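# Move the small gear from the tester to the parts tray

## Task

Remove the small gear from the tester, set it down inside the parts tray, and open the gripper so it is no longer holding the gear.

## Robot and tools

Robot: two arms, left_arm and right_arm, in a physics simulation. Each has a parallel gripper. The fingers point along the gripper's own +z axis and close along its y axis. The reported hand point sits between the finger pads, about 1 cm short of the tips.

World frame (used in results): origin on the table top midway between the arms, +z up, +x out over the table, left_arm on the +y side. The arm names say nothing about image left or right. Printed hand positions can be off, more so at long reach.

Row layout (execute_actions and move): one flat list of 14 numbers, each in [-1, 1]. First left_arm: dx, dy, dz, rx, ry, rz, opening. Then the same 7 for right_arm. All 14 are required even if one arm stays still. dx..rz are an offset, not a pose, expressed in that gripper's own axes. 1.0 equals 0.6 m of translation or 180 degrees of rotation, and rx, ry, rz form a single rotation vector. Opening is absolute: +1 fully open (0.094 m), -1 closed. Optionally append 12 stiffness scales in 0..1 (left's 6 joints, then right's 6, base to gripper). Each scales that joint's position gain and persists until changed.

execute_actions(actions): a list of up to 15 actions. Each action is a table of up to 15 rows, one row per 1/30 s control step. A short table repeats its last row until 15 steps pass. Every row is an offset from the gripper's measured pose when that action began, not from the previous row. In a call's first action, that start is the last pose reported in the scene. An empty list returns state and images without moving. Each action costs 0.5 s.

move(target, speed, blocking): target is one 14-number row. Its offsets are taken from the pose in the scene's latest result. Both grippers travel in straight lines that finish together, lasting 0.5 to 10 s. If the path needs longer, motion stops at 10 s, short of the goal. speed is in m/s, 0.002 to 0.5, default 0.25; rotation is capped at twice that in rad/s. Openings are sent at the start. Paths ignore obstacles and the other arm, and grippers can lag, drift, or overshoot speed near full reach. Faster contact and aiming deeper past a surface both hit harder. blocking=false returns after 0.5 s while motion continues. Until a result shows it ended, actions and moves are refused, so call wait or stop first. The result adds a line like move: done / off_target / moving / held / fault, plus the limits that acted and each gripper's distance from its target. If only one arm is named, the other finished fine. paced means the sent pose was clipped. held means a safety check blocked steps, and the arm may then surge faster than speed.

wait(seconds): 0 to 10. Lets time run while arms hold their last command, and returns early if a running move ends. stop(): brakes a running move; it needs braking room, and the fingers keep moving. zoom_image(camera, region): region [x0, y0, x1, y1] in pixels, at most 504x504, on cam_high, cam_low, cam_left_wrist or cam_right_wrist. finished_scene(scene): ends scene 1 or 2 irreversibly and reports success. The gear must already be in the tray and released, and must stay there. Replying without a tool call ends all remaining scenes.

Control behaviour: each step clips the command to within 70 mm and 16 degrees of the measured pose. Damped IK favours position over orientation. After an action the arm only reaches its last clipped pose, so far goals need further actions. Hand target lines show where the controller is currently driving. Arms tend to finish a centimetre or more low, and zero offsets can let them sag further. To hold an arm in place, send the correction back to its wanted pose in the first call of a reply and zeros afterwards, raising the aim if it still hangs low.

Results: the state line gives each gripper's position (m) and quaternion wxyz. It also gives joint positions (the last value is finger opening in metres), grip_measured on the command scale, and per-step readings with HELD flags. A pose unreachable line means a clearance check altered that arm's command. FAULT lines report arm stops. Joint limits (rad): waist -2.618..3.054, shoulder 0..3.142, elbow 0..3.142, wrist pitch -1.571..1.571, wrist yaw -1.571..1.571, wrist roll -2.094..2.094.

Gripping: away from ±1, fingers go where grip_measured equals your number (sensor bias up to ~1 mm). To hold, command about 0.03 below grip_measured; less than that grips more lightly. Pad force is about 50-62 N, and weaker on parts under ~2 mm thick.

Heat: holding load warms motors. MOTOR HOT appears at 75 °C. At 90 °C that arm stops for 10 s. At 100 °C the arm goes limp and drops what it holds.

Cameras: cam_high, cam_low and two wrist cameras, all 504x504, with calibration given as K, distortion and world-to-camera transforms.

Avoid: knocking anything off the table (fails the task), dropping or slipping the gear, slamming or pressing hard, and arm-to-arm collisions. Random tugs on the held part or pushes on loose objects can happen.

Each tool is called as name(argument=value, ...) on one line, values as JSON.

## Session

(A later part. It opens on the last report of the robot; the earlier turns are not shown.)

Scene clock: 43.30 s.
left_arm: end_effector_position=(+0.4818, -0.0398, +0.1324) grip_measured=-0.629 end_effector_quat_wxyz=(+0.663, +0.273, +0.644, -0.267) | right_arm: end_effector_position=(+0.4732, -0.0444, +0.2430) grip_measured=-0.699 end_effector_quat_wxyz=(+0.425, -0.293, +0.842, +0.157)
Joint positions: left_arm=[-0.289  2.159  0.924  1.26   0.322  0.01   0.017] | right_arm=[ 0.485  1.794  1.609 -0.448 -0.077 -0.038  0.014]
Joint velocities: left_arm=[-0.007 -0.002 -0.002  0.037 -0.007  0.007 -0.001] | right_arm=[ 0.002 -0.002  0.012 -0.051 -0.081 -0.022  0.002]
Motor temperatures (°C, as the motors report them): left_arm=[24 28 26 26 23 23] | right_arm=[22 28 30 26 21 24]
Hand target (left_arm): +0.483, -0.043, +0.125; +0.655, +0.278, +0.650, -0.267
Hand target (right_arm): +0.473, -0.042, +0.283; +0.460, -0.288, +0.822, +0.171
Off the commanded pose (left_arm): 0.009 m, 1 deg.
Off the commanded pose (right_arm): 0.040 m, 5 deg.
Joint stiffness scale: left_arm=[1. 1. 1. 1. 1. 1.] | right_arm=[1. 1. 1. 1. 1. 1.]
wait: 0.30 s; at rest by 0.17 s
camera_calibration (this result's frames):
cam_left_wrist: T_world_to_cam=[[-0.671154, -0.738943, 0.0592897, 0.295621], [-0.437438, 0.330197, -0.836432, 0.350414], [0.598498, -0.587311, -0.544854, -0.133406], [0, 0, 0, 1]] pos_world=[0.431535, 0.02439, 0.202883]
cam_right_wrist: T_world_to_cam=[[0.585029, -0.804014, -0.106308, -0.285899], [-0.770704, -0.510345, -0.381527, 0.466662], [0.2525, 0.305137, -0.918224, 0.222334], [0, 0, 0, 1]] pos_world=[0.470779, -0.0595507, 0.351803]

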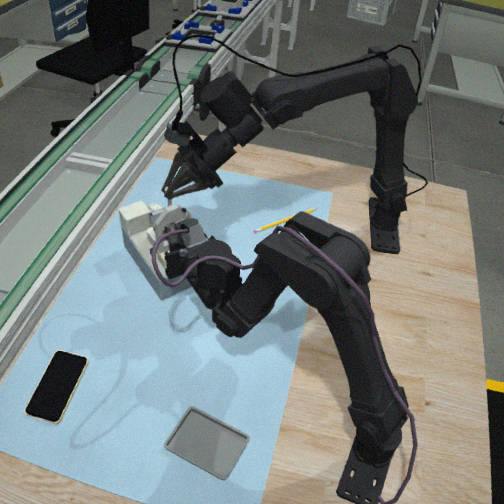

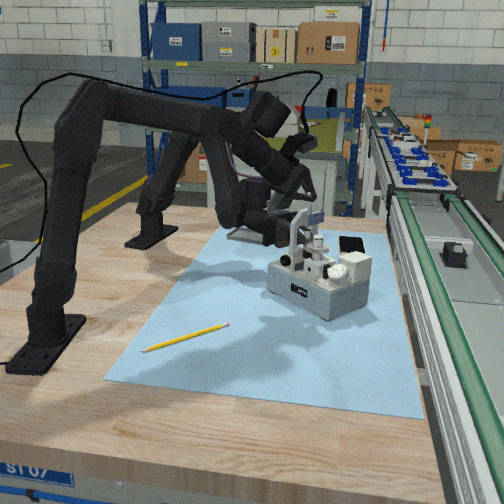

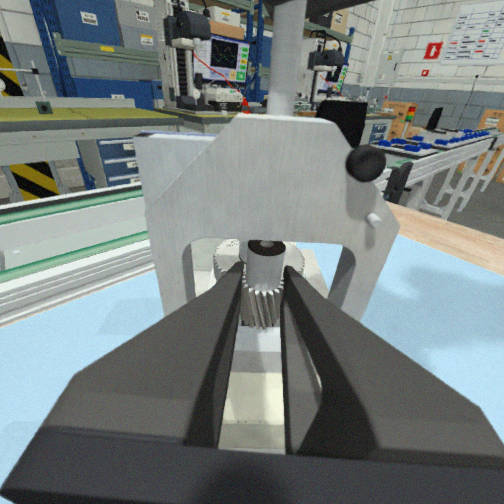

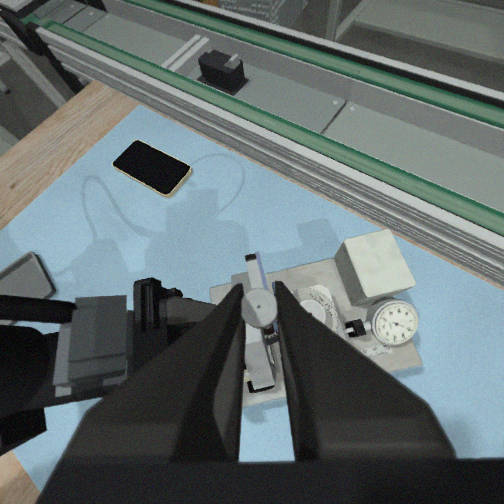

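execute_actions(actions=[[[0.0125,-0.003,0.006,0.003,0.007,0,-0.665,-0.0573,0.0043,-0.039,-0.002,-0.027,0,-0.74],[0.0125,-0.003,0.006,0.003,0.007,0,-0.665,-0.0594,0.0043,-0.0406,-0.002,-0.027,0,-0.74],[0.0125,-0.003,0.006,0.003,0.007,0,-0.665,-0.0615,0.0043,-0.0421,-0.002,-0.027,0,-0.74],[0.0125,-0.003,0.006,0.003,0.007,0,-0.665,-0.0636,0.0043,-0.0437,-0.002,-0.027,0,-0.74],[0.0125,-0.003,0.006,0.003,0.007,0,-0.665,-0.0657,0.0043,-0.0452,-0.002,-0.027,0,-0.74],[0.0125,-0.003,0.006,0.003,0.007,0,-0.665,-0.0678,0.0043,-0.0467,-0.002,-0.027,0,-0.74],[0.0125,-0.003,0.006,0.003,0.007,0,-0.665,-0.07,0.0043,-0.0483,-0.002,-0.027,0,-0.74],[0.0125,-0.003,0.006,0.003,0.007,0,-0.665,-0.0721,0.0043,-0.0498,-0.002,-0.027,0,-0.74],[0.0125,-0.003,0.006,0.003,0.007,0,-0.665,-0.0742,0.0043,-0.0514,-0.002,-0.027,0,-0.74],[0.0125,-0.003,0.006,0.003,0.007,0,-0.665,-0.0763,0.0043,-0.0529,-0.002,-0.027,0,-0.74],[0.0125,-0.003,0.006,0.003,0.007,0,-0.665,-0.0784,0.0043,-0.0544,-0.002,-0.027,0,-0.74],[0.0125,-0.003,0.006,0.003,0.007,0,-0.665,-0.0805,0.0043,-0.056,-0.002,-0.027,0,-0.74],[0.0125,-0.003,0.006,0.003,0.007,0,-0.665,-0.0827,0.0043,-0.0575,-0.002,-0.027,0,-0.74],[0.0125,-0.003,0.006,0.003,0.007,0,-0.665,-0.0848,0.0043,-0.0591,-0.002,-0.027,0,-0.74]]])

wait(seconds=0.3)

Scene clock: 44.73 s.
left_arm: end_effector_position=(+0.4818, -0.0398, +0.1324) grip_measured=-0.629 end_effector_quat_wxyz=(+0.663, +0.273, +0.644, -0.267) | right_arm: end_effector_position=(+0.4731, -0.0444, +0.2526) grip_measured=-0.699 end_effector_quat_wxyz=(+0.416, -0.294, +0.847, +0.154)
Joint positions: left_arm=[-0.289  2.159  0.924  1.26   0.322  0.01   0.017] | right_arm=[ 0.485  1.811  1.684 -0.527 -0.077 -0.038  0.014]
Joint velocities: left_arm=[-0.007 -0.002  0.017  0.022  0.007 -0.022  0.001] | right_arm=[-0.002  0.042  0.139 -0.154 -0.037  0.007 -0.001]
Motor temperatures (°C, as the motors report them): left_arm=[24 29 26 26 23 23] | right_arm=[22 28 30 26 21 24]
Hand target (left_arm): +0.483, -0.043, +0.125; +0.655, +0.278, +0.650, -0.267
Hand target (right_arm): +0.471, -0.044, +0.304; +0.460, -0.287, +0.822, +0.172
Off the commanded pose (left_arm): 0.009 m, 1 deg.
Off the commanded pose (right_arm): 0.052 m, 6 deg.
Joint stiffness scale: left_arm=[1. 1. 1. 1. 1. 1.] | right_arm=[1. 1. 1. 1. 1. 1.]
Step readings (end_effector_position):
0: left_arm (+0.4818, -0.0398, +0.1324) | right_arm (+0.4732, -0.0444, +0.2430)
1: left_arm (+0.4818, -0.0398, +0.1324) | right_arm (+0.4732, -0.0444, +0.2430)
2: left_arm (+0.4818, -0.0398, +0.1324) | right_arm (+0.4731, -0.0444, +0.2430)
4: left_arm (+0.4818, -0.0398, +0.1324) | right_arm (+0.4732, -0.0444, +0.2439)
8: left_arm (+0.4818, -0.0398, +0.1324) | right_arm (+0.4731, -0.0444, +0.2477)
15: end_effector_position above
camera_calibration (this result's frames):
cam_left_wrist: T_world_to_cam=[[-0.671154, -0.738943, 0.0592897, 0.295621], [-0.437438, 0.330197, -0.836432, 0.350414], [0.598498, -0.587311, -0.544854, -0.133406], [0, 0, 0, 1]] pos_world=[0.431535, 0.02439, 0.202883]
cam_right_wrist: T_world_to_cam=[[0.583172, -0.805264, -0.107054, -0.283867], [-0.777176, -0.514699, -0.362051, 0.468214], [0.236446, 0.294338, -0.92599, 0.240233], [0, 0, 0, 1]] pos_world=[0.472626, -0.0583077, 0.361582]

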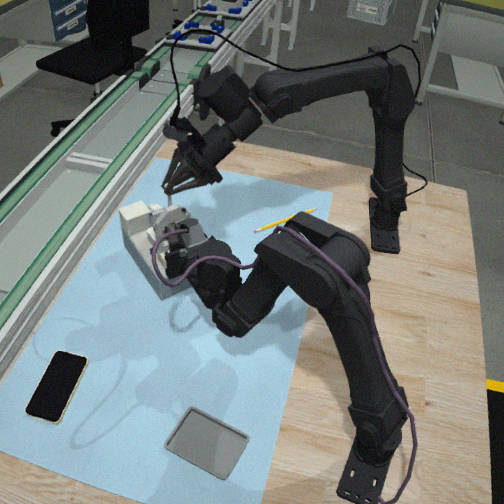

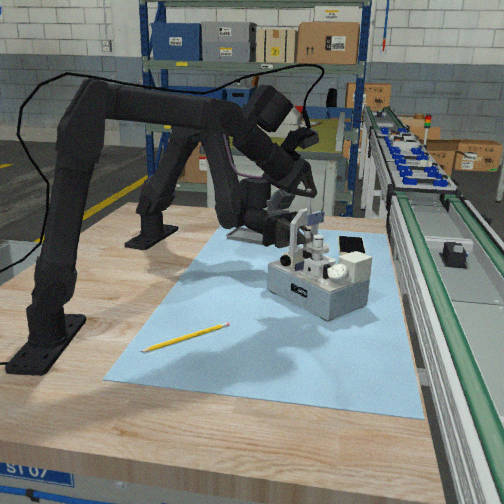

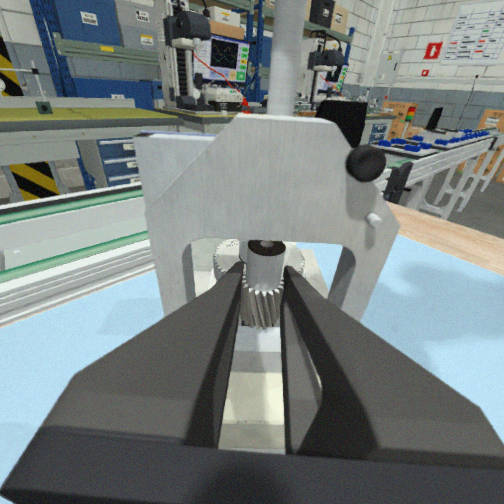

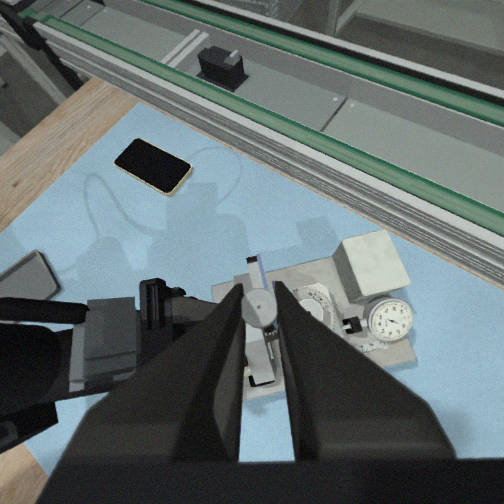

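Scene clock: 45.03 s.
left_arm: end_effector_position=(+0.4818, -0.0398, +0.1324) grip_measured=-0.629 end_effector_quat_wxyz=(+0.663, +0.273, +0.644, -0.267) | right_arm: end_effector_position=(+0.4731, -0.0444, +0.2531) grip_measured=-0.699 end_effector_quat_wxyz=(+0.414, -0.294, +0.848, +0.154)
Joint positions: left_arm=[-0.289  2.159  0.924  1.26   0.322  0.01   0.017] | right_arm=[ 0.485  1.814  1.693 -0.537 -0.077 -0.038  0.014]
Joint velocities: left_arm=[ 0.002 -0.007 -0.017  0.007 -0.007 -0.007  0.   ] | right_arm=[-0.017 -0.007  0.007  0.007  0.007 -0.095  0.   ]
Motor temperatures (°C, as the motors report them): left_arm=[24 29 26 26 23 23] | right_arm=[22 29 31 27 21 24]
Hand target (left_arm): +0.483, -0.043, +0.125; +0.655, +0.278, +0.650, -0.267
Hand target (right_arm): +0.471, -0.044, +0.304; +0.460, -0.287, +0.822, +0.172
Off the commanded pose (left_arm): 0.009 m, 1 deg.
Off the commanded pose (right_arm): 0.052 m, 6 deg.
Joint stiffness scale: left_arm=[1. 1. 1. 1. 1. 1.] | right_arm=[1. 1. 1. 1. 1. 1.]
wait: 0.30 s; at rest by 0.17 s
camera_calibration (this result's frames):
cam_left_wrist: T_world_to_cam=[[-0.671154, -0.738943, 0.0592897, 0.295621], [-0.437438, 0.330197, -0.836432, 0.350414], [0.598498, -0.587311, -0.544854, -0.133406], [0, 0, 0, 1]] pos_world=[0.431535, 0.02439, 0.202883]
cam_right_wrist: T_world_to_cam=[[0.582833, -0.805492, -0.107184, -0.283626], [-0.778317, -0.515467, -0.358493, 0.467949], [0.233513, 0.292365, -0.927359, 0.242378], [0, 0, 0, 1]] pos_world=[0.472921, -0.0581096, 0.362128]

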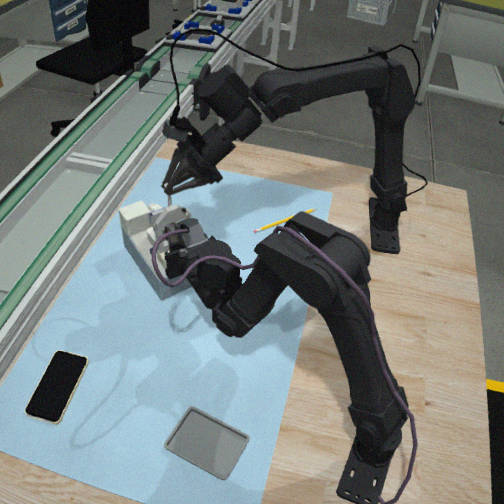

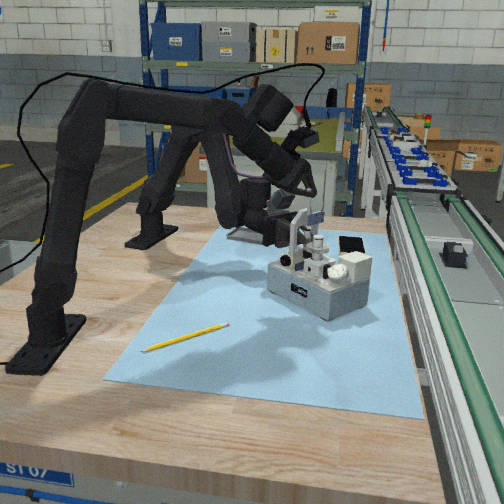

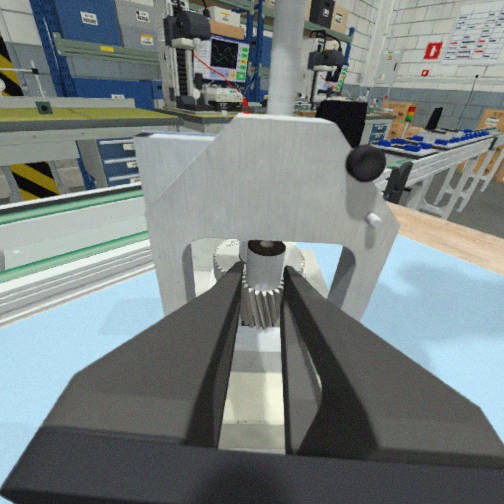

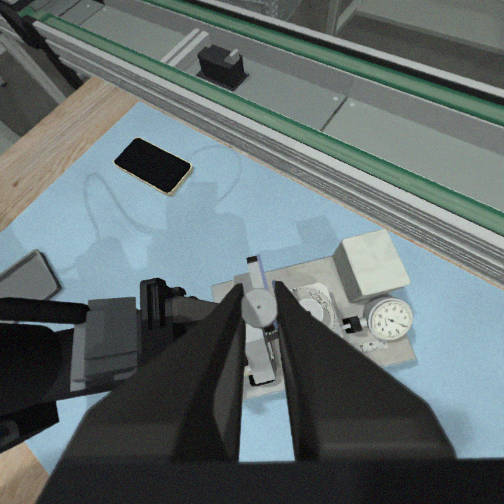

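zoom_image(camera="cam_low", region=[275, 175, 340, 270])

zoom_image(camera="cam_left_wrist", region=[205, 225, 325, 345])

Region (275, 175, 340, 270) of cam_low's 504x504 image, scaled by 5.305, with more detail than that image has; it fills the left 345 columns of this view, and the rest is white.

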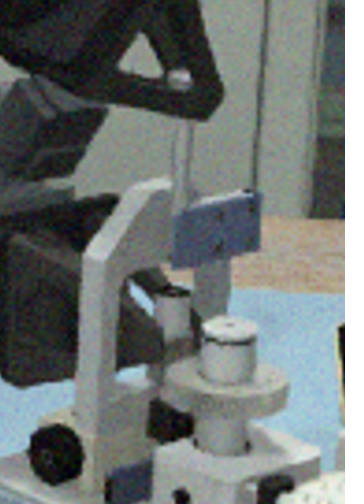

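Region (205, 225, 325, 345) of cam_left_wrist's 504x504 image, scaled by 4.200, with more detail than that image has.

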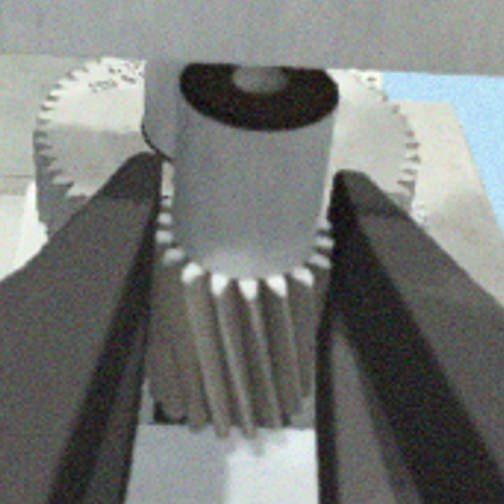

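execute_actions(actions=[[[0.0115,-0.003,0.0055,0.003,0.007,0,-0.665,-0.070,0.004,-0.0513,-0.002,-0.035,0,-0.74],[0.0105,-0.003,0.005,0.003,0.007,0,-0.665,-0.070,0.004,-0.0513,-0.002,-0.035,0,-0.74],[0.0095,-0.003,0.0045,0.003,0.007,0,-0.665,-0.070,0.004,-0.0513,-0.002,-0.035,0,-0.74],[0.0085,-0.003,0.004,0.003,0.007,0,-0.665,-0.070,0.004,-0.0513,-0.002,-0.035,0,-0.74],[0.0075,-0.003,0.0035,0.003,0.007,0,-0.665,-0.070,0.004,-0.0513,-0.002,-0.035,0,-0.74],[0.0065,-0.003,0.003,0.003,0.007,0,-0.665,-0.070,0.004,-0.0513,-0.002,-0.035,0,-0.74],[0.0055,-0.003,0.0025,0.003,0.007,0,-0.665,-0.070,0.004,-0.0513,-0.002,-0.035,0,-0.74],[0.0045,-0.003,0.002,0.003,0.007,0,-0.665,-0.070,0.004,-0.0513,-0.002,-0.035,0,-0.74],[0.0035,-0.003,0.0015,0.003,0.007,0,-0.665,-0.070,0.004,-0.0513,-0.002,-0.035,0,-0.74],[0.0025,-0.003,0.001,0.003,0.007,0,-0.665,-0.070,0.004,-0.0513,-0.002,-0.035,0,-0.74],[0.0015,-0.003,0.0005,0.003,0.007,0,-0.665,-0.070,0.004,-0.0513,-0.002,-0.035,0,-0.74],[0.0005,-0.003,0.0,0.003,0.007,0,-0.665,-0.070,0.004,-0.0513,-0.002,-0.035,0,-0.74],[-0.0005,-0.003,0.0,0.003,0.007,0,-0.665,-0.070,0.004,-0.0513,-0.002,-0.035,0,-0.74],[-0.0015,-0.003,0.0,0.003,0.007,0,-0.665,-0.070,0.004,-0.0513,-0.002,-0.035,0,-0.74],[-0.0025,-0.003,0.0,0.003,0.007,0,-0.665,-0.070,0.004,-0.0513,-0.002,-0.035,0,-0.74]]])

wait(seconds=0.3)

Scene clock: 46.73 s.
left_arm: end_effector_position=(+0.4817, -0.0398, +0.1326) grip_measured=-0.629 end_effector_quat_wxyz=(+0.662, +0.273, +0.645, -0.267) | right_arm: end_effector_position=(+0.4731, -0.0444, +0.2531) grip_measured=-0.699 end_effector_quat_wxyz=(+0.414, -0.294, +0.848, +0.154)
Joint positions: left_arm=[-0.289  2.155  0.924  1.252  0.322  0.01   0.017] | right_arm=[ 0.485  1.814  1.693 -0.537 -0.077 -0.038  0.014]
Joint velocities: left_arm=[-0.022 -0.027  0.002 -0.066  0.022 -0.022 -0.001] | right_arm=[-0.037 -0.002 -0.002  0.022 -0.051 -0.022 -0.   ]
Motor temperatures (°C, as the motors report them): left_arm=[24 29 26 26 23 23] | right_arm=[22 30 31 27 21 24]
Hand target (left_arm): +0.480, -0.041, +0.134; +0.655, +0.278, +0.649, -0.267
Hand target (right_arm): +0.471, -0.044, +0.304; +0.459, -0.287, +0.823, +0.172
Off the commanded pose (left_arm): 0.002 m, 1 deg.
Off the commanded pose (right_arm): 0.052 m, 6 deg.
Joint stiffness scale: left_arm=[1. 1. 1. 1. 1. 1.] | right_arm=[1. 1. 1. 1. 1. 1.]
Step readings (end_effector_position):
0: left_arm (+0.4818, -0.0398, +0.1324) | right_arm (+0.4731, -0.0444, +0.2531)
1: left_arm (+0.4818, -0.0398, +0.1324) | right_arm (+0.4731, -0.0444, +0.2531)
2: left_arm (+0.4818, -0.0398, +0.1324) | right_arm (+0.4731, -0.0444, +0.2531)
4: left_arm (+0.4818, -0.0398, +0.1324) | right_arm (+0.4731, -0.0444, +0.2531)
8: left_arm (+0.4818, -0.0398, +0.1323) | right_arm (+0.4731, -0.0444, +0.2531)
15: end_effector_position above
camera_calibration (this result's frames):
cam_left_wrist: T_world_to_cam=[[-0.670971, -0.739034, 0.0602245, 0.295385], [-0.440007, 0.331473, -0.834578, 0.351667], [0.596818, -0.586476, -0.547589, -0.132048], [0, 0, 0, 1]] pos_world=[0.431739, 0.0242888, 0.203396]
cam_right_wrist: T_world_to_cam=[[0.582833, -0.805492, -0.107184, -0.283626], [-0.778317, -0.515467, -0.358493, 0.467949], [0.233513, 0.292365, -0.927359, 0.242378], [0, 0, 0, 1]] pos_world=[0.472921, -0.0581096, 0.362128]

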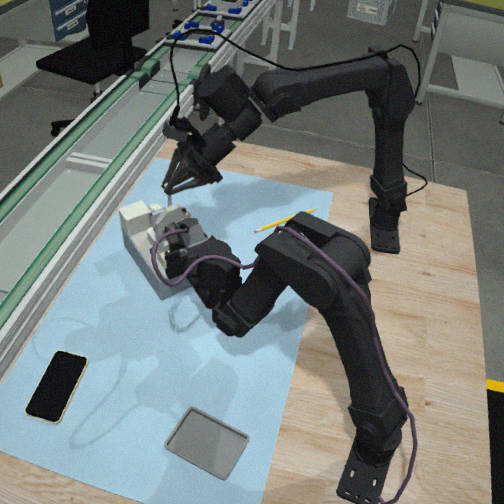

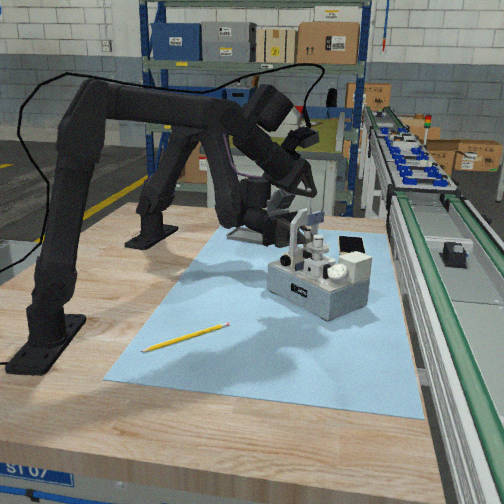

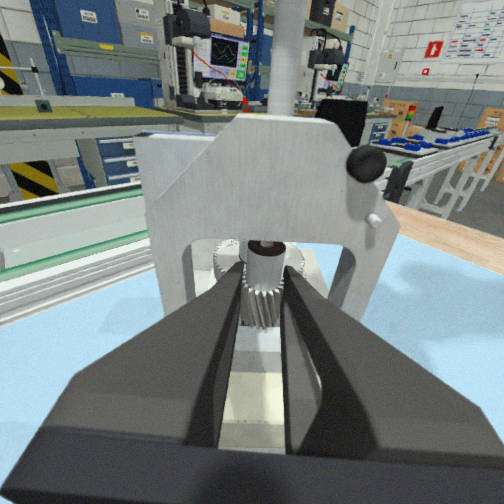

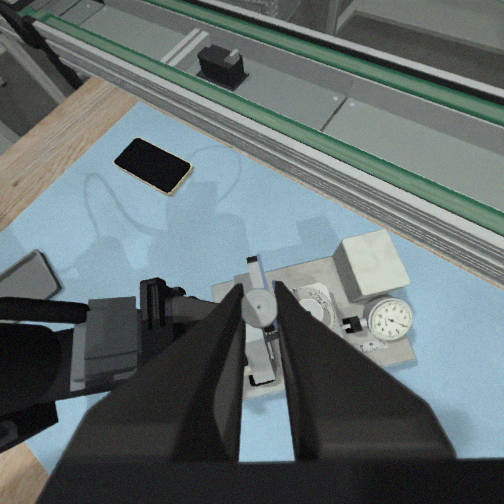

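Scene clock: 47.03 s.
left_arm: end_effector_position=(+0.4817, -0.0398, +0.1325) grip_measured=-0.629 end_effector_quat_wxyz=(+0.660, +0.273, +0.647, -0.267) | right_arm: end_effector_position=(+0.4731, -0.0444, +0.2531) grip_measured=-0.699 end_effector_quat_wxyz=(+0.414, -0.294, +0.848, +0.154)
Joint positions: left_arm=[-0.289  2.151  0.924  1.243  0.322  0.01   0.017] | right_arm=[ 0.485  1.814  1.693 -0.537 -0.077 -0.038  0.014]
Joint velocities: left_arm=[ 0.002  0.002  0.002  0.022 -0.007 -0.007 -0.001] | right_arm=[-0.007 -0.007  0.007 -0.051 -0.051  0.007  0.001]
Motor temperatures (°C, as the motors report them): left_arm=[24 29 26 26 23 23] | right_arm=[22 30 31 27 21 24]
Hand target (left_arm): +0.480, -0.041, +0.134; +0.655, +0.278, +0.649, -0.267
Hand target (right_arm): +0.471, -0.044, +0.304; +0.459, -0.287, +0.823, +0.172
Off the commanded pose (left_arm): 0.002 m, 1 deg.
Off the commanded pose (right_arm): 0.052 m, 6 deg.
Joint stiffness scale: left_arm=[1. 1. 1. 1. 1. 1.] | right_arm=[1. 1. 1. 1. 1. 1.]
wait: 0.30 s; at rest by 0.17 s
camera_calibration (this result's frames):
cam_left_wrist: T_world_to_cam=[[-0.670679, -0.739179, 0.0616771, 0.295046], [-0.443992, 0.333452, -0.831674, 0.353197], [0.594189, -0.58517, -0.551829, -0.1302], [0, 0, 0, 1]] pos_world=[0.432061, 0.0241285, 0.203699]
cam_right_wrist: T_world_to_cam=[[0.582833, -0.805492, -0.107184, -0.283626], [-0.778317, -0.515467, -0.358493, 0.467949], [0.233513, 0.292365, -0.927359, 0.242378], [0, 0, 0, 1]] pos_world=[0.472921, -0.0581096, 0.362128]

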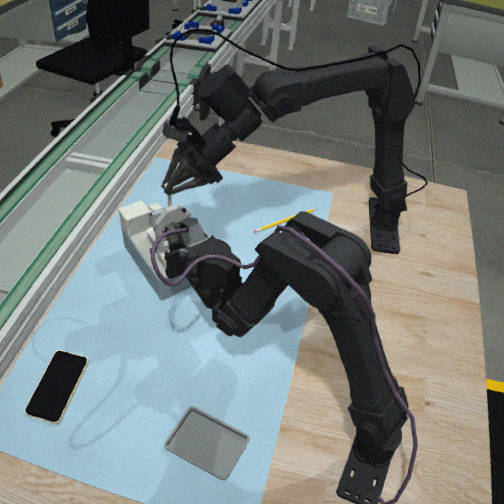

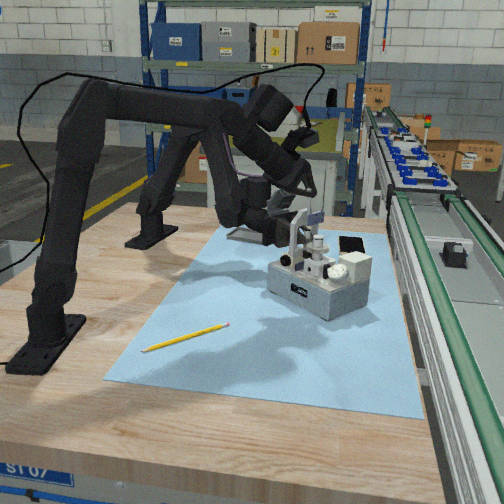

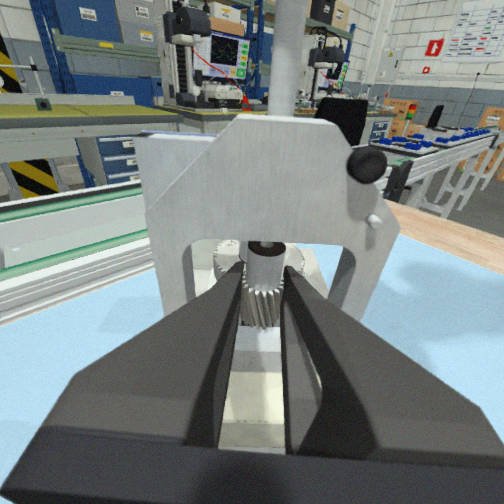

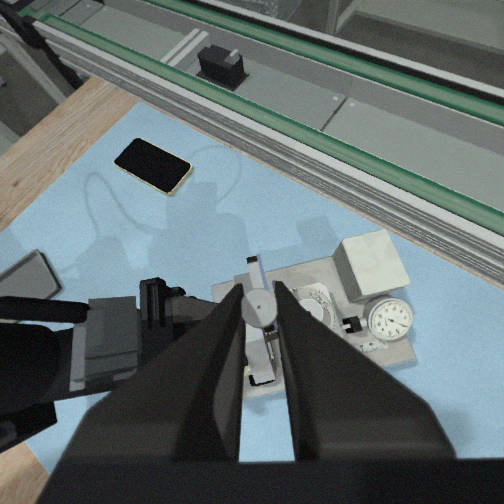

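execute_actions(actions=[[[-0.003,-0.002,0.0,0.002,0.004,0,-0.665,-0.070,0.004,-0.0513,-0.002,-0.035,0,-0.74],[-0.0038,-0.002,0.0,0.002,0.0035,0,-0.665,-0.070,0.004,-0.0513,-0.002,-0.035,0,-0.74],[-0.0046,-0.002,0.0,0.002,0.003,0,-0.665,-0.070,0.004,-0.0513,-0.002,-0.035,0,-0.74],[-0.0054,-0.002,0.0,0.002,0.0025,0,-0.665,-0.070,0.004,-0.0513,-0.002,-0.035,0,-0.74],[-0.0062,-0.002,-0.0005,0.002,0.002,0,-0.665,-0.070,0.004,-0.0513,-0.002,-0.035,0,-0.74],[-0.007,-0.002,-0.0005,0.002,0.0015,0,-0.665,-0.070,0.004,-0.0513,-0.002,-0.035,0,-0.74],[-0.0078,-0.002,-0.001,0.002,0.001,0,-0.665,-0.070,0.004,-0.0513,-0.002,-0.035,0,-0.74],[-0.0086,-0.002,-0.001,0.002,0.0005,0,-0.665,-0.070,0.004,-0.0513,-0.002,-0.035,0,-0.74],[-0.0094,-0.002,-0.0015,0.002,0.0,0,-0.665,-0.070,0.004,-0.0513,-0.002,-0.035,0,-0.74],[-0.0102,-0.002,-0.0015,0.002,0.0,0,-0.665,-0.070,0.004,-0.0513,-0.002,-0.035,0,-0.74],[-0.011,-0.002,-0.002,0.002,0.0,0,-0.665,-0.070,0.004,-0.0513,-0.002,-0.035,0,-0.74],[-0.0118,-0.002,-0.002,0.002,0.0,0,-0.665,-0.070,0.004,-0.0513,-0.002,-0.035,0,-0.74],[-0.0126,-0.002,-0.002,0.002,0.0,0,-0.665,-0.070,0.004,-0.0513,-0.002,-0.035,0,-0.74],[-0.0134,-0.002,-0.002,0.002,0.0,0,-0.665,-0.070,0.004,-0.0513,-0.002,-0.035,0,-0.74]]])

wait(seconds=0.3)

Scene clock: 48.23 s.
left_arm: end_effector_position=(+0.4817, -0.0398, +0.1337) grip_measured=-0.629 end_effector_quat_wxyz=(+0.659, +0.273, +0.648, -0.267) | right_arm: end_effector_position=(+0.4731, -0.0444, +0.2531) grip_measured=-0.699 end_effector_quat_wxyz=(+0.414, -0.294, +0.848, +0.154)
Joint positions: left_arm=[-0.289  2.145  0.924  1.233  0.322  0.01   0.017] | right_arm=[ 0.485  1.814  1.693 -0.537 -0.077 -0.038  0.014]
Joint velocities: left_arm=[-0.007 -0.032 -0.017 -0.066 -0.051  0.022 -0.   ] | right_arm=[-0.007  0.002 -0.002 -0.051 -0.066 -0.022 -0.001]
Motor temperatures (°C, as the motors report them): left_arm=[24 30 26 26 23 23] | right_arm=[22 30 31 27 21 24]
Hand target (left_arm): +0.480, -0.040, +0.140; +0.659, +0.275, +0.646, -0.269
Hand target (right_arm): +0.471, -0.044, +0.304; +0.459, -0.287, +0.823, +0.172
Off the commanded pose (left_arm): 0.007 m, 0 deg.
Off the commanded pose (right_arm): 0.052 m, 6 deg.
Joint stiffness scale: left_arm=[1. 1. 1. 1. 1. 1.] | right_arm=[1. 1. 1. 1. 1. 1.]
Step readings (end_effector_position):
0: left_arm (+0.4817, -0.0398, +0.1325) | right_arm (+0.4731, -0.0444, +0.2531)
1: left_arm (+0.4817, -0.0398, +0.1325) | right_arm (+0.4731, -0.0444, +0.2531)
2: left_arm (+0.4817, -0.0398, +0.1325) | right_arm (+0.4731, -0.0444, +0.2531)
4: left_arm (+0.4817, -0.0398, +0.1325) | right_arm (+0.4731, -0.0444, +0.2531)
8: left_arm (+0.4817, -0.0398, +0.1325) | right_arm (+0.4731, -0.0444, +0.2531)
15: end_effector_position above
camera_calibration (this result's frames):
cam_left_wrist: T_world_to_cam=[[-0.67051, -0.739263, 0.0625063, 0.294765], [-0.446263, 0.33458, -0.830003, 0.355], [0.592678, -0.584419, -0.554245, -0.128457], [0, 0, 0, 1]] pos_world=[0.4322, 0.0240599, 0.20503]
cam_right_wrist: T_world_to_cam=[[0.582833, -0.805492, -0.107184, -0.283626], [-0.778317, -0.515467, -0.358493, 0.467949], [0.233513, 0.292365, -0.927359, 0.242378], [0, 0, 0, 1]] pos_world=[0.472921, -0.0581096, 0.362128]

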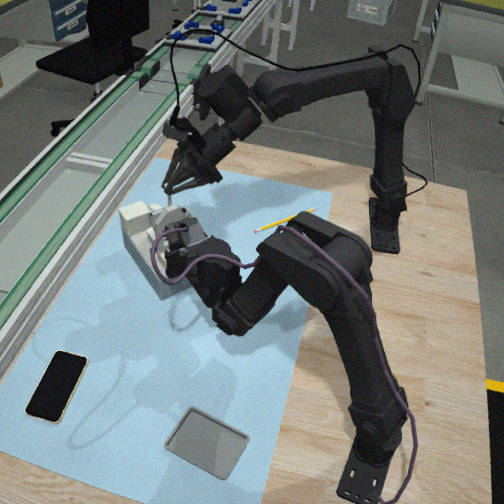

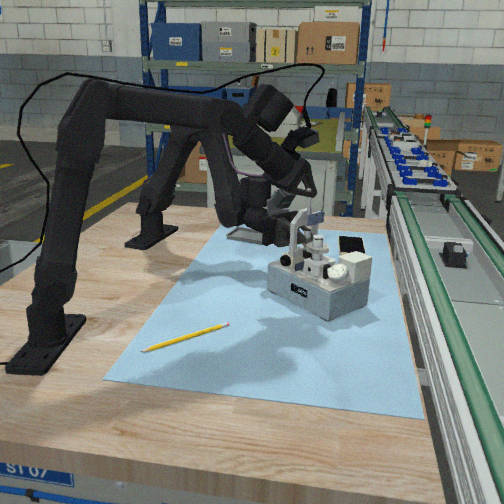

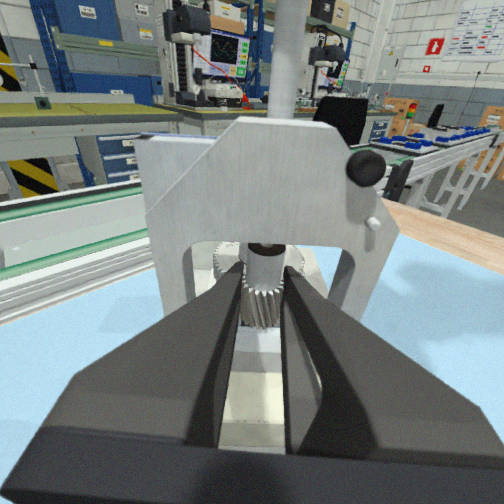

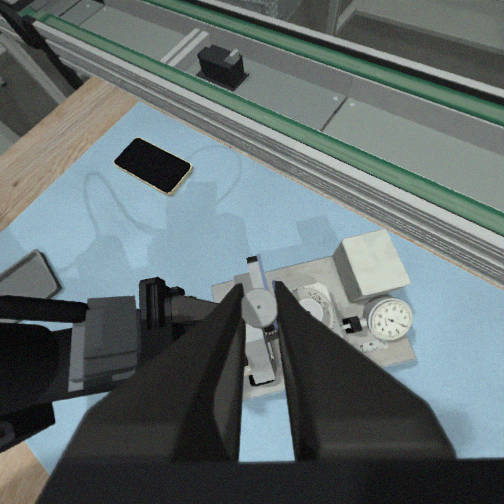

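Scene clock: 48.53 s.
left_arm: end_effector_position=(+0.4817, -0.0398, +0.1336) grip_measured=-0.629 end_effector_quat_wxyz=(+0.658, +0.273, +0.649, -0.267) | right_arm: end_effector_position=(+0.4731, -0.0444, +0.2531) grip_measured=-0.699 end_effector_quat_wxyz=(+0.414, -0.294, +0.848, +0.154)
Joint positions: left_arm=[-0.289  2.143  0.924  1.229  0.322  0.01   0.017] | right_arm=[ 0.485  1.814  1.693 -0.537 -0.077 -0.038  0.014]
Joint velocities: left_arm=[ 0.002 -0.022  0.007 -0.037 -0.007  0.037  0.001] | right_arm=[ 0.007 -0.002  0.002 -0.125 -0.022 -0.066  0.001]
Motor temperatures (°C, as the motors report them): left_arm=[24 30 26 26 23 23] | right_arm=[22 31 32 27 21 24]
Hand target (left_arm): +0.480, -0.040, +0.140; +0.659, +0.275, +0.646, -0.269
Hand target (right_arm): +0.471, -0.044, +0.304; +0.459, -0.287, +0.823, +0.172
Off the commanded pose (left_arm): 0.007 m, 0 deg.
Off the commanded pose (right_arm): 0.052 m, 6 deg.
Joint stiffness scale: left_arm=[1. 1. 1. 1. 1. 1.] | right_arm=[1. 1. 1. 1. 1. 1.]
wait: 0.30 s; at rest by 0.17 s
camera_calibration (this result's frames):
cam_left_wrist: T_world_to_cam=[[-0.670359, -0.739338, 0.0632315, 0.294594], [-0.448246, 0.335565, -0.828536, 0.355707], [0.59135, -0.58376, -0.556354, -0.12755], [0, 0, 0, 1]] pos_world=[0.432355, 0.0239826, 0.205125]
cam_right_wrist: T_world_to_cam=[[0.582833, -0.805492, -0.107184, -0.283626], [-0.778317, -0.515467, -0.358493, 0.467949], [0.233513, 0.292365, -0.927359, 0.242378], [0, 0, 0, 1]] pos_world=[0.472921, -0.0581096, 0.362128]

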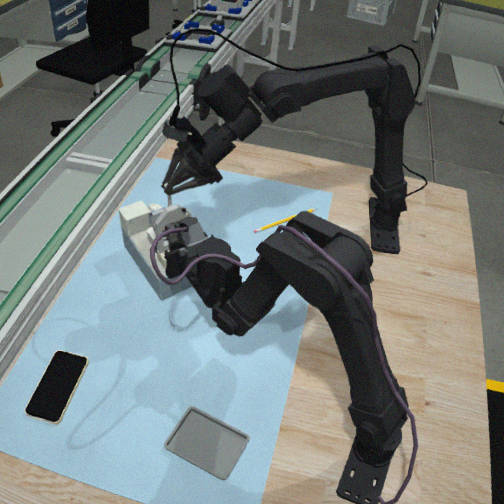

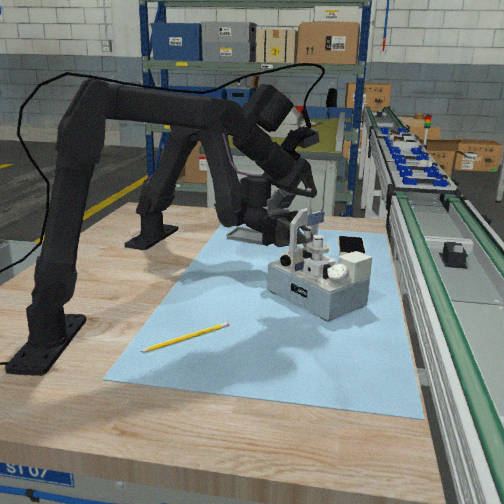

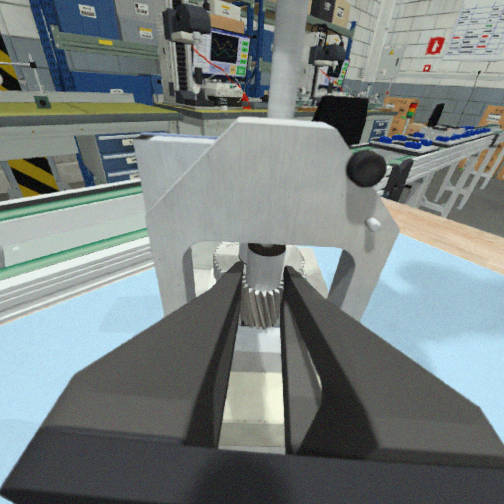

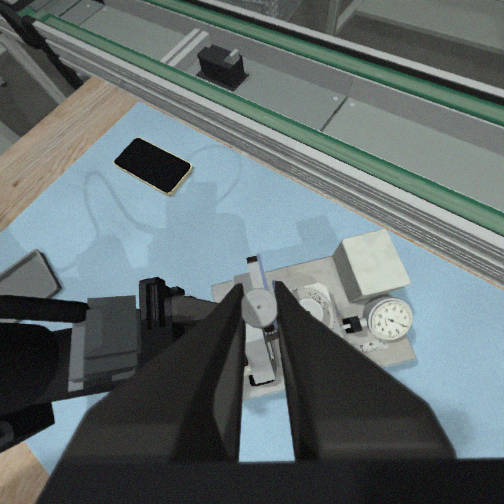

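execute_actions(actions=[])

Scene clock: 49.27 s.
left_arm: end_effector_position=(+0.4817, -0.0398, +0.1336) grip_measured=-0.629 end_effector_quat_wxyz=(+0.658, +0.273, +0.649, -0.267) | right_arm: end_effector_position=(+0.4731, -0.0444, +0.2531) grip_measured=-0.699 end_effector_quat_wxyz=(+0.414, -0.294, +0.848, +0.154)
Joint positions: left_arm=[-0.289  2.143  0.924  1.229  0.322  0.01   0.017] | right_arm=[ 0.485  1.814  1.693 -0.537 -0.077 -0.038  0.014]
Joint velocities: left_arm=[-0.002 -0.007  0.002  0.007  0.022 -0.066  0.001] | right_arm=[-0.012  0.007  0.007 -0.066 -0.095 -0.037 -0.   ]
Motor temperatures (°C, as the motors report them): left_arm=[24 30 26 26 23 23] | right_arm=[22 31 32 27 21 24]
Hand target (left_arm): +0.480, -0.040, +0.140; +0.659, +0.275, +0.646, -0.269
Hand target (right_arm): +0.471, -0.044, +0.304; +0.459, -0.287, +0.823, +0.172
Off the commanded pose (left_arm): 0.007 m, 0 deg.
Off the commanded pose (right_arm): 0.052 m, 6 deg.
Joint stiffness scale: left_arm=[1. 1. 1. 1. 1. 1.] | right_arm=[1. 1. 1. 1. 1. 1.]
camera_calibration (this result's frames):
cam_left_wrist: T_world_to_cam=[[-0.670359, -0.739338, 0.0632315, 0.294594], [-0.448246, 0.335565, -0.828536, 0.355707], [0.59135, -0.58376, -0.556354, -0.12755], [0, 0, 0, 1]] pos_world=[0.432355, 0.0239826, 0.205125]
cam_right_wrist: T_world_to_cam=[[0.582833, -0.805492, -0.107184, -0.283626], [-0.778317, -0.515467, -0.358493, 0.467949], [0.233513, 0.292365, -0.927359, 0.242378], [0, 0, 0, 1]] pos_world=[0.472921, -0.0581096, 0.362128]

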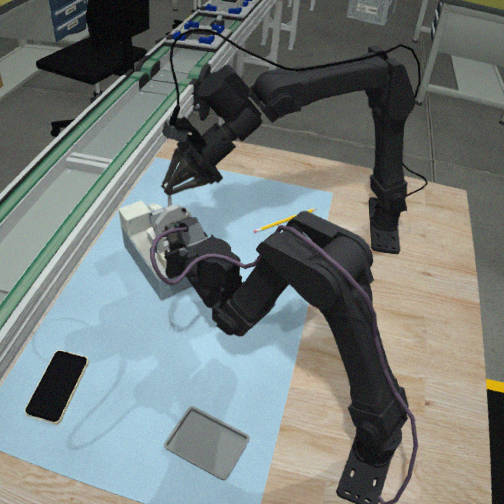

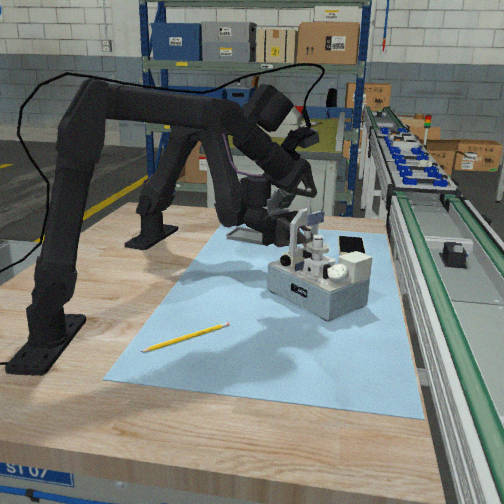

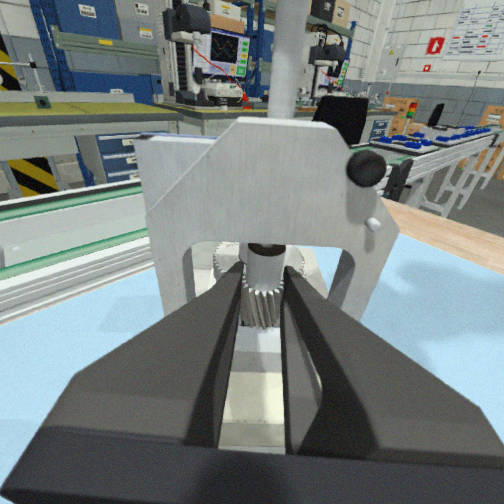

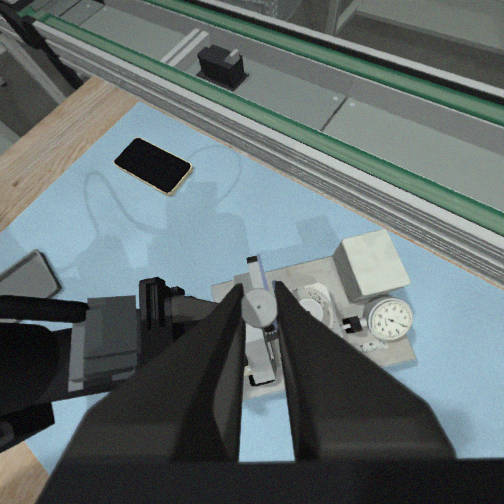

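execute_actions(actions=[[[-0.012,-0.002,-0.002,0.002,-0.002,0,-0.665,-0.070,0.004,-0.0513,-0.002,-0.035,0,-0.74],[-0.013,-0.002,-0.002,0.002,-0.002,0,-0.665,-0.070,0.004,-0.0513,-0.002,-0.035,0,-0.74],[-0.014,-0.002,-0.002,0.002,-0.002,0,-0.665,-0.070,0.004,-0.0513,-0.002,-0.035,0,-0.74],[-0.015,-0.002,-0.002,0.002,-0.002,0,-0.665,-0.070,0.004,-0.0513,-0.002,-0.035,0,-0.74],[-0.016,-0.002,-0.002,0.002,-0.002,0,-0.665,-0.070,0.004,-0.0513,-0.002,-0.035,0,-0.74],[-0.017,-0.002,-0.002,0.002,-0.002,0,-0.665,-0.070,0.004,-0.0513,-0.002,-0.035,0,-0.74],[-0.018,-0.002,-0.002,0.002,-0.002,0,-0.665,-0.070,0.004,-0.0513,-0.002,-0.035,0,-0.74],[-0.019,-0.002,-0.002,0.002,-0.002,0,-0.665,-0.070,0.004,-0.0513,-0.002,-0.035,0,-0.74]]])

Scene clock: 50.23 s.
left_arm: end_effector_position=(+0.4815, -0.0397, +0.1348) grip_measured=-0.629 end_effector_quat_wxyz=(+0.655, +0.273, +0.652, -0.267) | right_arm: end_effector_position=(+0.4731, -0.0444, +0.2531) grip_measured=-0.699 end_effector_quat_wxyz=(+0.414, -0.294, +0.848, +0.154)
Joint positions: left_arm=[-0.289  2.13   0.924  1.206  0.322  0.01   0.017] | right_arm=[ 0.485  1.814  1.693 -0.537 -0.077 -0.038  0.014]
Joint velocities: left_arm=[-0.012 -0.007 -0.002 -0.066 -0.051  0.037  0.001] | right_arm=[-0.017 -0.007 -0.012  0.037 -0.007  0.007 -0.   ]
Motor temperatures (°C, as the motors report them): left_arm=[24 30 26 26 23 23] | right_arm=[22 31 32 27 21 24]
Hand target (left_arm): +0.480, -0.040, +0.145; +0.660, +0.274, +0.646, -0.270
Hand target (right_arm): +0.471, -0.044, +0.304; +0.459, -0.287, +0.823, +0.172
Off the commanded pose (left_arm): 0.010 m, 1 deg.
Off the commanded pose (right_arm): 0.052 m, 6 deg.
Joint stiffness scale: left_arm=[1. 1. 1. 1. 1. 1.] | right_arm=[1. 1. 1. 1. 1. 1.]
Step readings (end_effector_position):
0: left_arm (+0.4817, -0.0398, +0.1336) | right_arm (+0.4731, -0.0444, +0.2531)
1: left_arm (+0.4817, -0.0398, +0.1336) | right_arm (+0.4731, -0.0444, +0.2531)
2: left_arm (+0.4817, -0.0398, +0.1336) | right_arm (+0.4731, -0.0444, +0.2531)
4: left_arm (+0.4816, -0.0398, +0.1337) | right_arm (+0.4731, -0.0444, +0.2531)
8: left_arm (+0.4816, -0.0397, +0.1348) | right_arm (+0.4731, -0.0444, +0.2531)
15: end_effector_position above
camera_calibration (this result's frames):
cam_left_wrist: T_world_to_cam=[[-0.669808, -0.739612, 0.0658175, 0.293841], [-0.4553, 0.339069, -0.823246, 0.3595], [0.586566, -0.581383, -0.563856, -0.123289], [0, 0, 0, 1]] pos_world=[0.432815, 0.0237544, 0.2071]
cam_right_wrist: T_world_to_cam=[[0.582833, -0.805492, -0.107184, -0.283626], [-0.778317, -0.515467, -0.358493, 0.467949], [0.233513, 0.292365, -0.927359, 0.242378], [0, 0, 0, 1]] pos_world=[0.472921, -0.0581096, 0.362128]

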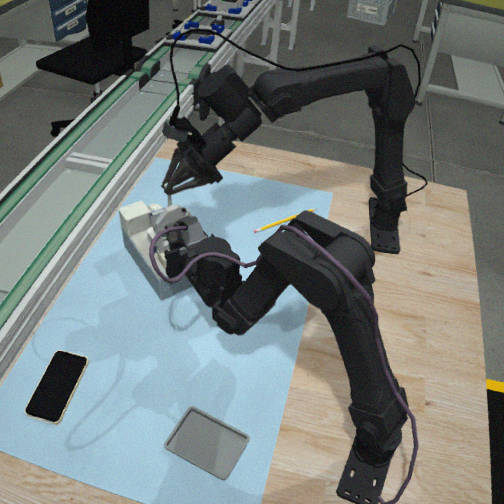

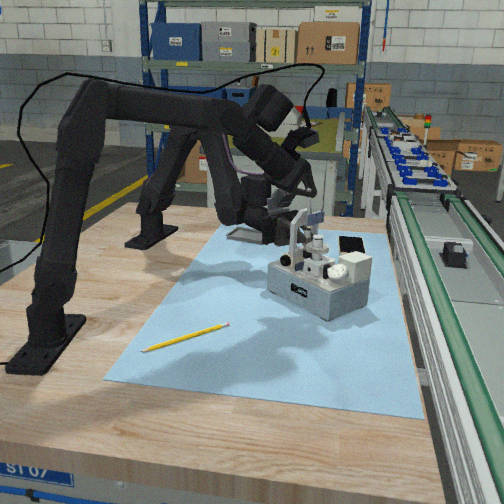

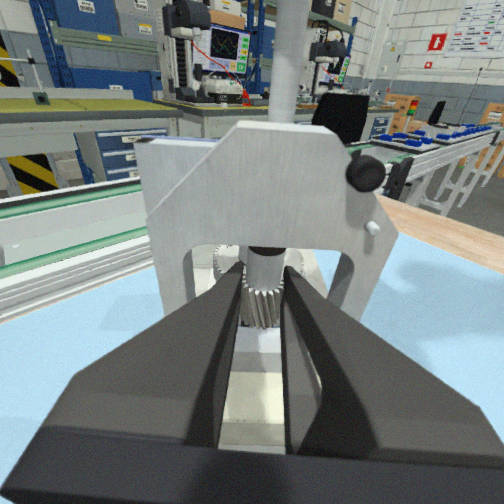

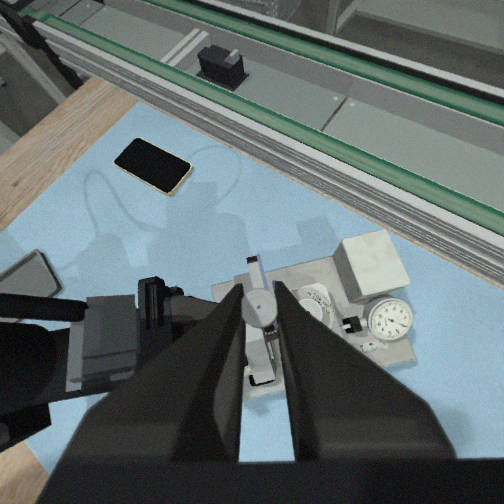

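execute_actions(actions=[[[-0.018,-0.002,-0.002,0.002,-0.005,0,-0.665,-0.070,0.004,-0.0513,-0.002,-0.035,0,-0.74],[-0.019,-0.002,-0.002,0.002,-0.0055,0,-0.665,-0.070,0.004,-0.0513,-0.002,-0.035,0,-0.74],[-0.020,-0.002,-0.002,0.002,-0.006,0,-0.665,-0.070,0.004,-0.0513,-0.002,-0.035,0,-0.74],[-0.021,-0.002,-0.002,0.002,-0.0065,0,-0.665,-0.070,0.004,-0.0513,-0.002,-0.035,0,-0.74],[-0.022,-0.002,-0.002,0.002,-0.007,0,-0.665,-0.070,0.004,-0.0513,-0.002,-0.035,0,-0.74],[-0.023,-0.002,-0.002,0.002,-0.0075,0,-0.665,-0.070,0.004,-0.0513,-0.002,-0.035,0,-0.74],[-0.024,-0.002,-0.002,0.002,-0.008,0,-0.665,-0.070,0.004,-0.0513,-0.002,-0.035,0,-0.74]]])

Scene clock: 51.20 s.
left_arm: end_effector_position=(+0.4815, -0.0397, +0.1347) grip_measured=-0.629 end_effector_quat_wxyz=(+0.655, +0.273, +0.652, -0.267) | right_arm: end_effector_position=(+0.4731, -0.0444, +0.2531) grip_measured=-0.699 end_effector_quat_wxyz=(+0.414, -0.294, +0.848, +0.154)
Joint positions: left_arm=[-0.289  2.13   0.924  1.206  0.322  0.009  0.017] | right_arm=[ 0.485  1.814  1.693 -0.537 -0.077 -0.038  0.014]
Joint velocities: left_arm=[ 0.007  0.027 -0.002  0.051 -0.022  0.051 -0.001] | right_arm=[-0.002  0.007 -0.012 -0.007 -0.007 -0.051 -0.   ]
Motor temperatures (°C, as the motors report them): left_arm=[24 31 26 27 23 23] | right_arm=[22 32 32 27 21 24]
Hand target (left_arm): +0.480, -0.040, +0.149; +0.662, +0.272, +0.643, -0.272
Hand target (right_arm): +0.471, -0.044, +0.304; +0.459, -0.287, +0.823, +0.172
Off the commanded pose (left_arm): 0.015 m, 2 deg.
Off the commanded pose (right_arm): 0.052 m, 6 deg.
Joint stiffness scale: left_arm=[1. 1. 1. 1. 1. 1.] | right_arm=[1. 1. 1. 1. 1. 1.]
Step readings (end_effector_position):
0: left_arm (+0.4815, -0.0397, +0.1347) | right_arm (+0.4731, -0.0444, +0.2531)
1: left_arm (+0.4815, -0.0397, +0.1347) | right_arm (+0.4731, -0.0444, +0.2531)
2: left_arm (+0.4815, -0.0397, +0.1347) | right_arm (+0.4731, -0.0444, +0.2531)
4: left_arm (+0.4815, -0.0397, +0.1347) | right_arm (+0.4731, -0.0444, +0.2531)
8: left_arm (+0.4815, -0.0397, +0.1347) | right_arm (+0.4731, -0.0444, +0.2531)
15: end_effector_position above
camera_calibration (this result's frames):
cam_left_wrist: T_world_to_cam=[[-0.66975, -0.739587, 0.0666813, 0.293703], [-0.456024, 0.338764, -0.822971, 0.359724], [0.586069, -0.581593, -0.564157, -0.12307], [0, 0, 0, 1]] pos_world=[0.432878, 0.0237812, 0.207028]
cam_right_wrist: T_world_to_cam=[[0.582833, -0.805492, -0.107184, -0.283626], [-0.778317, -0.515467, -0.358493, 0.467949], [0.233513, 0.292365, -0.927359, 0.242378], [0, 0, 0, 1]] pos_world=[0.472921, -0.0581096, 0.362128]

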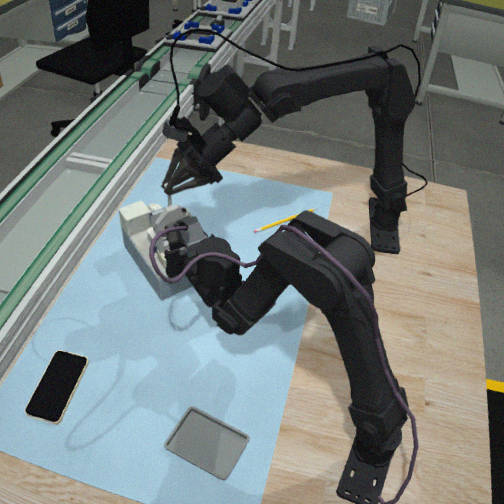

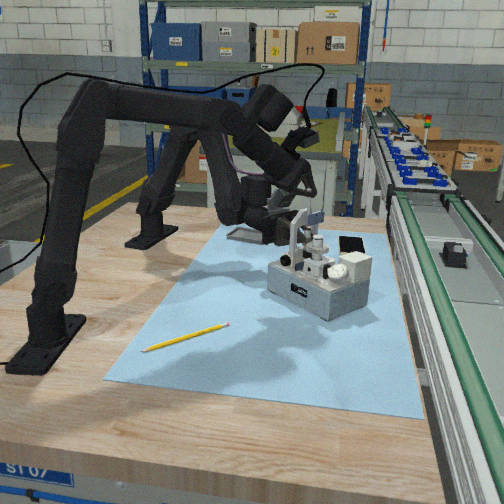

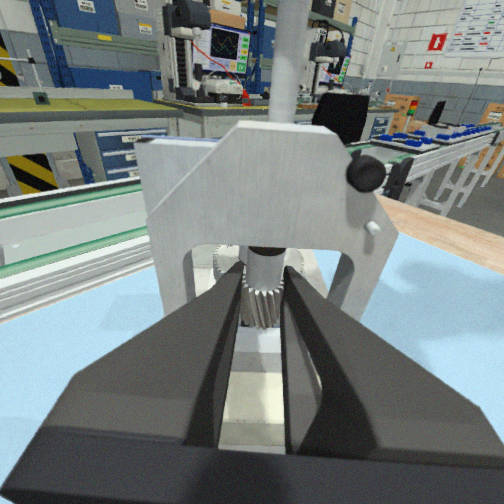

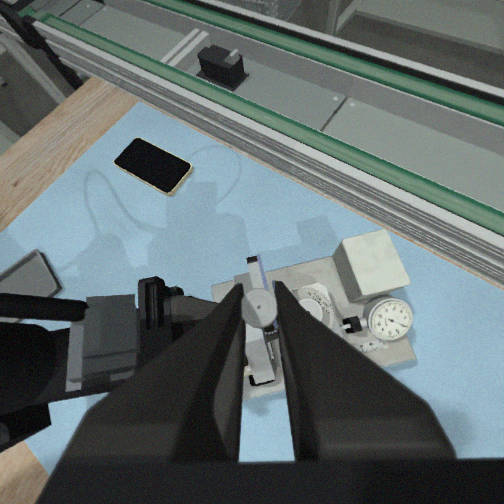

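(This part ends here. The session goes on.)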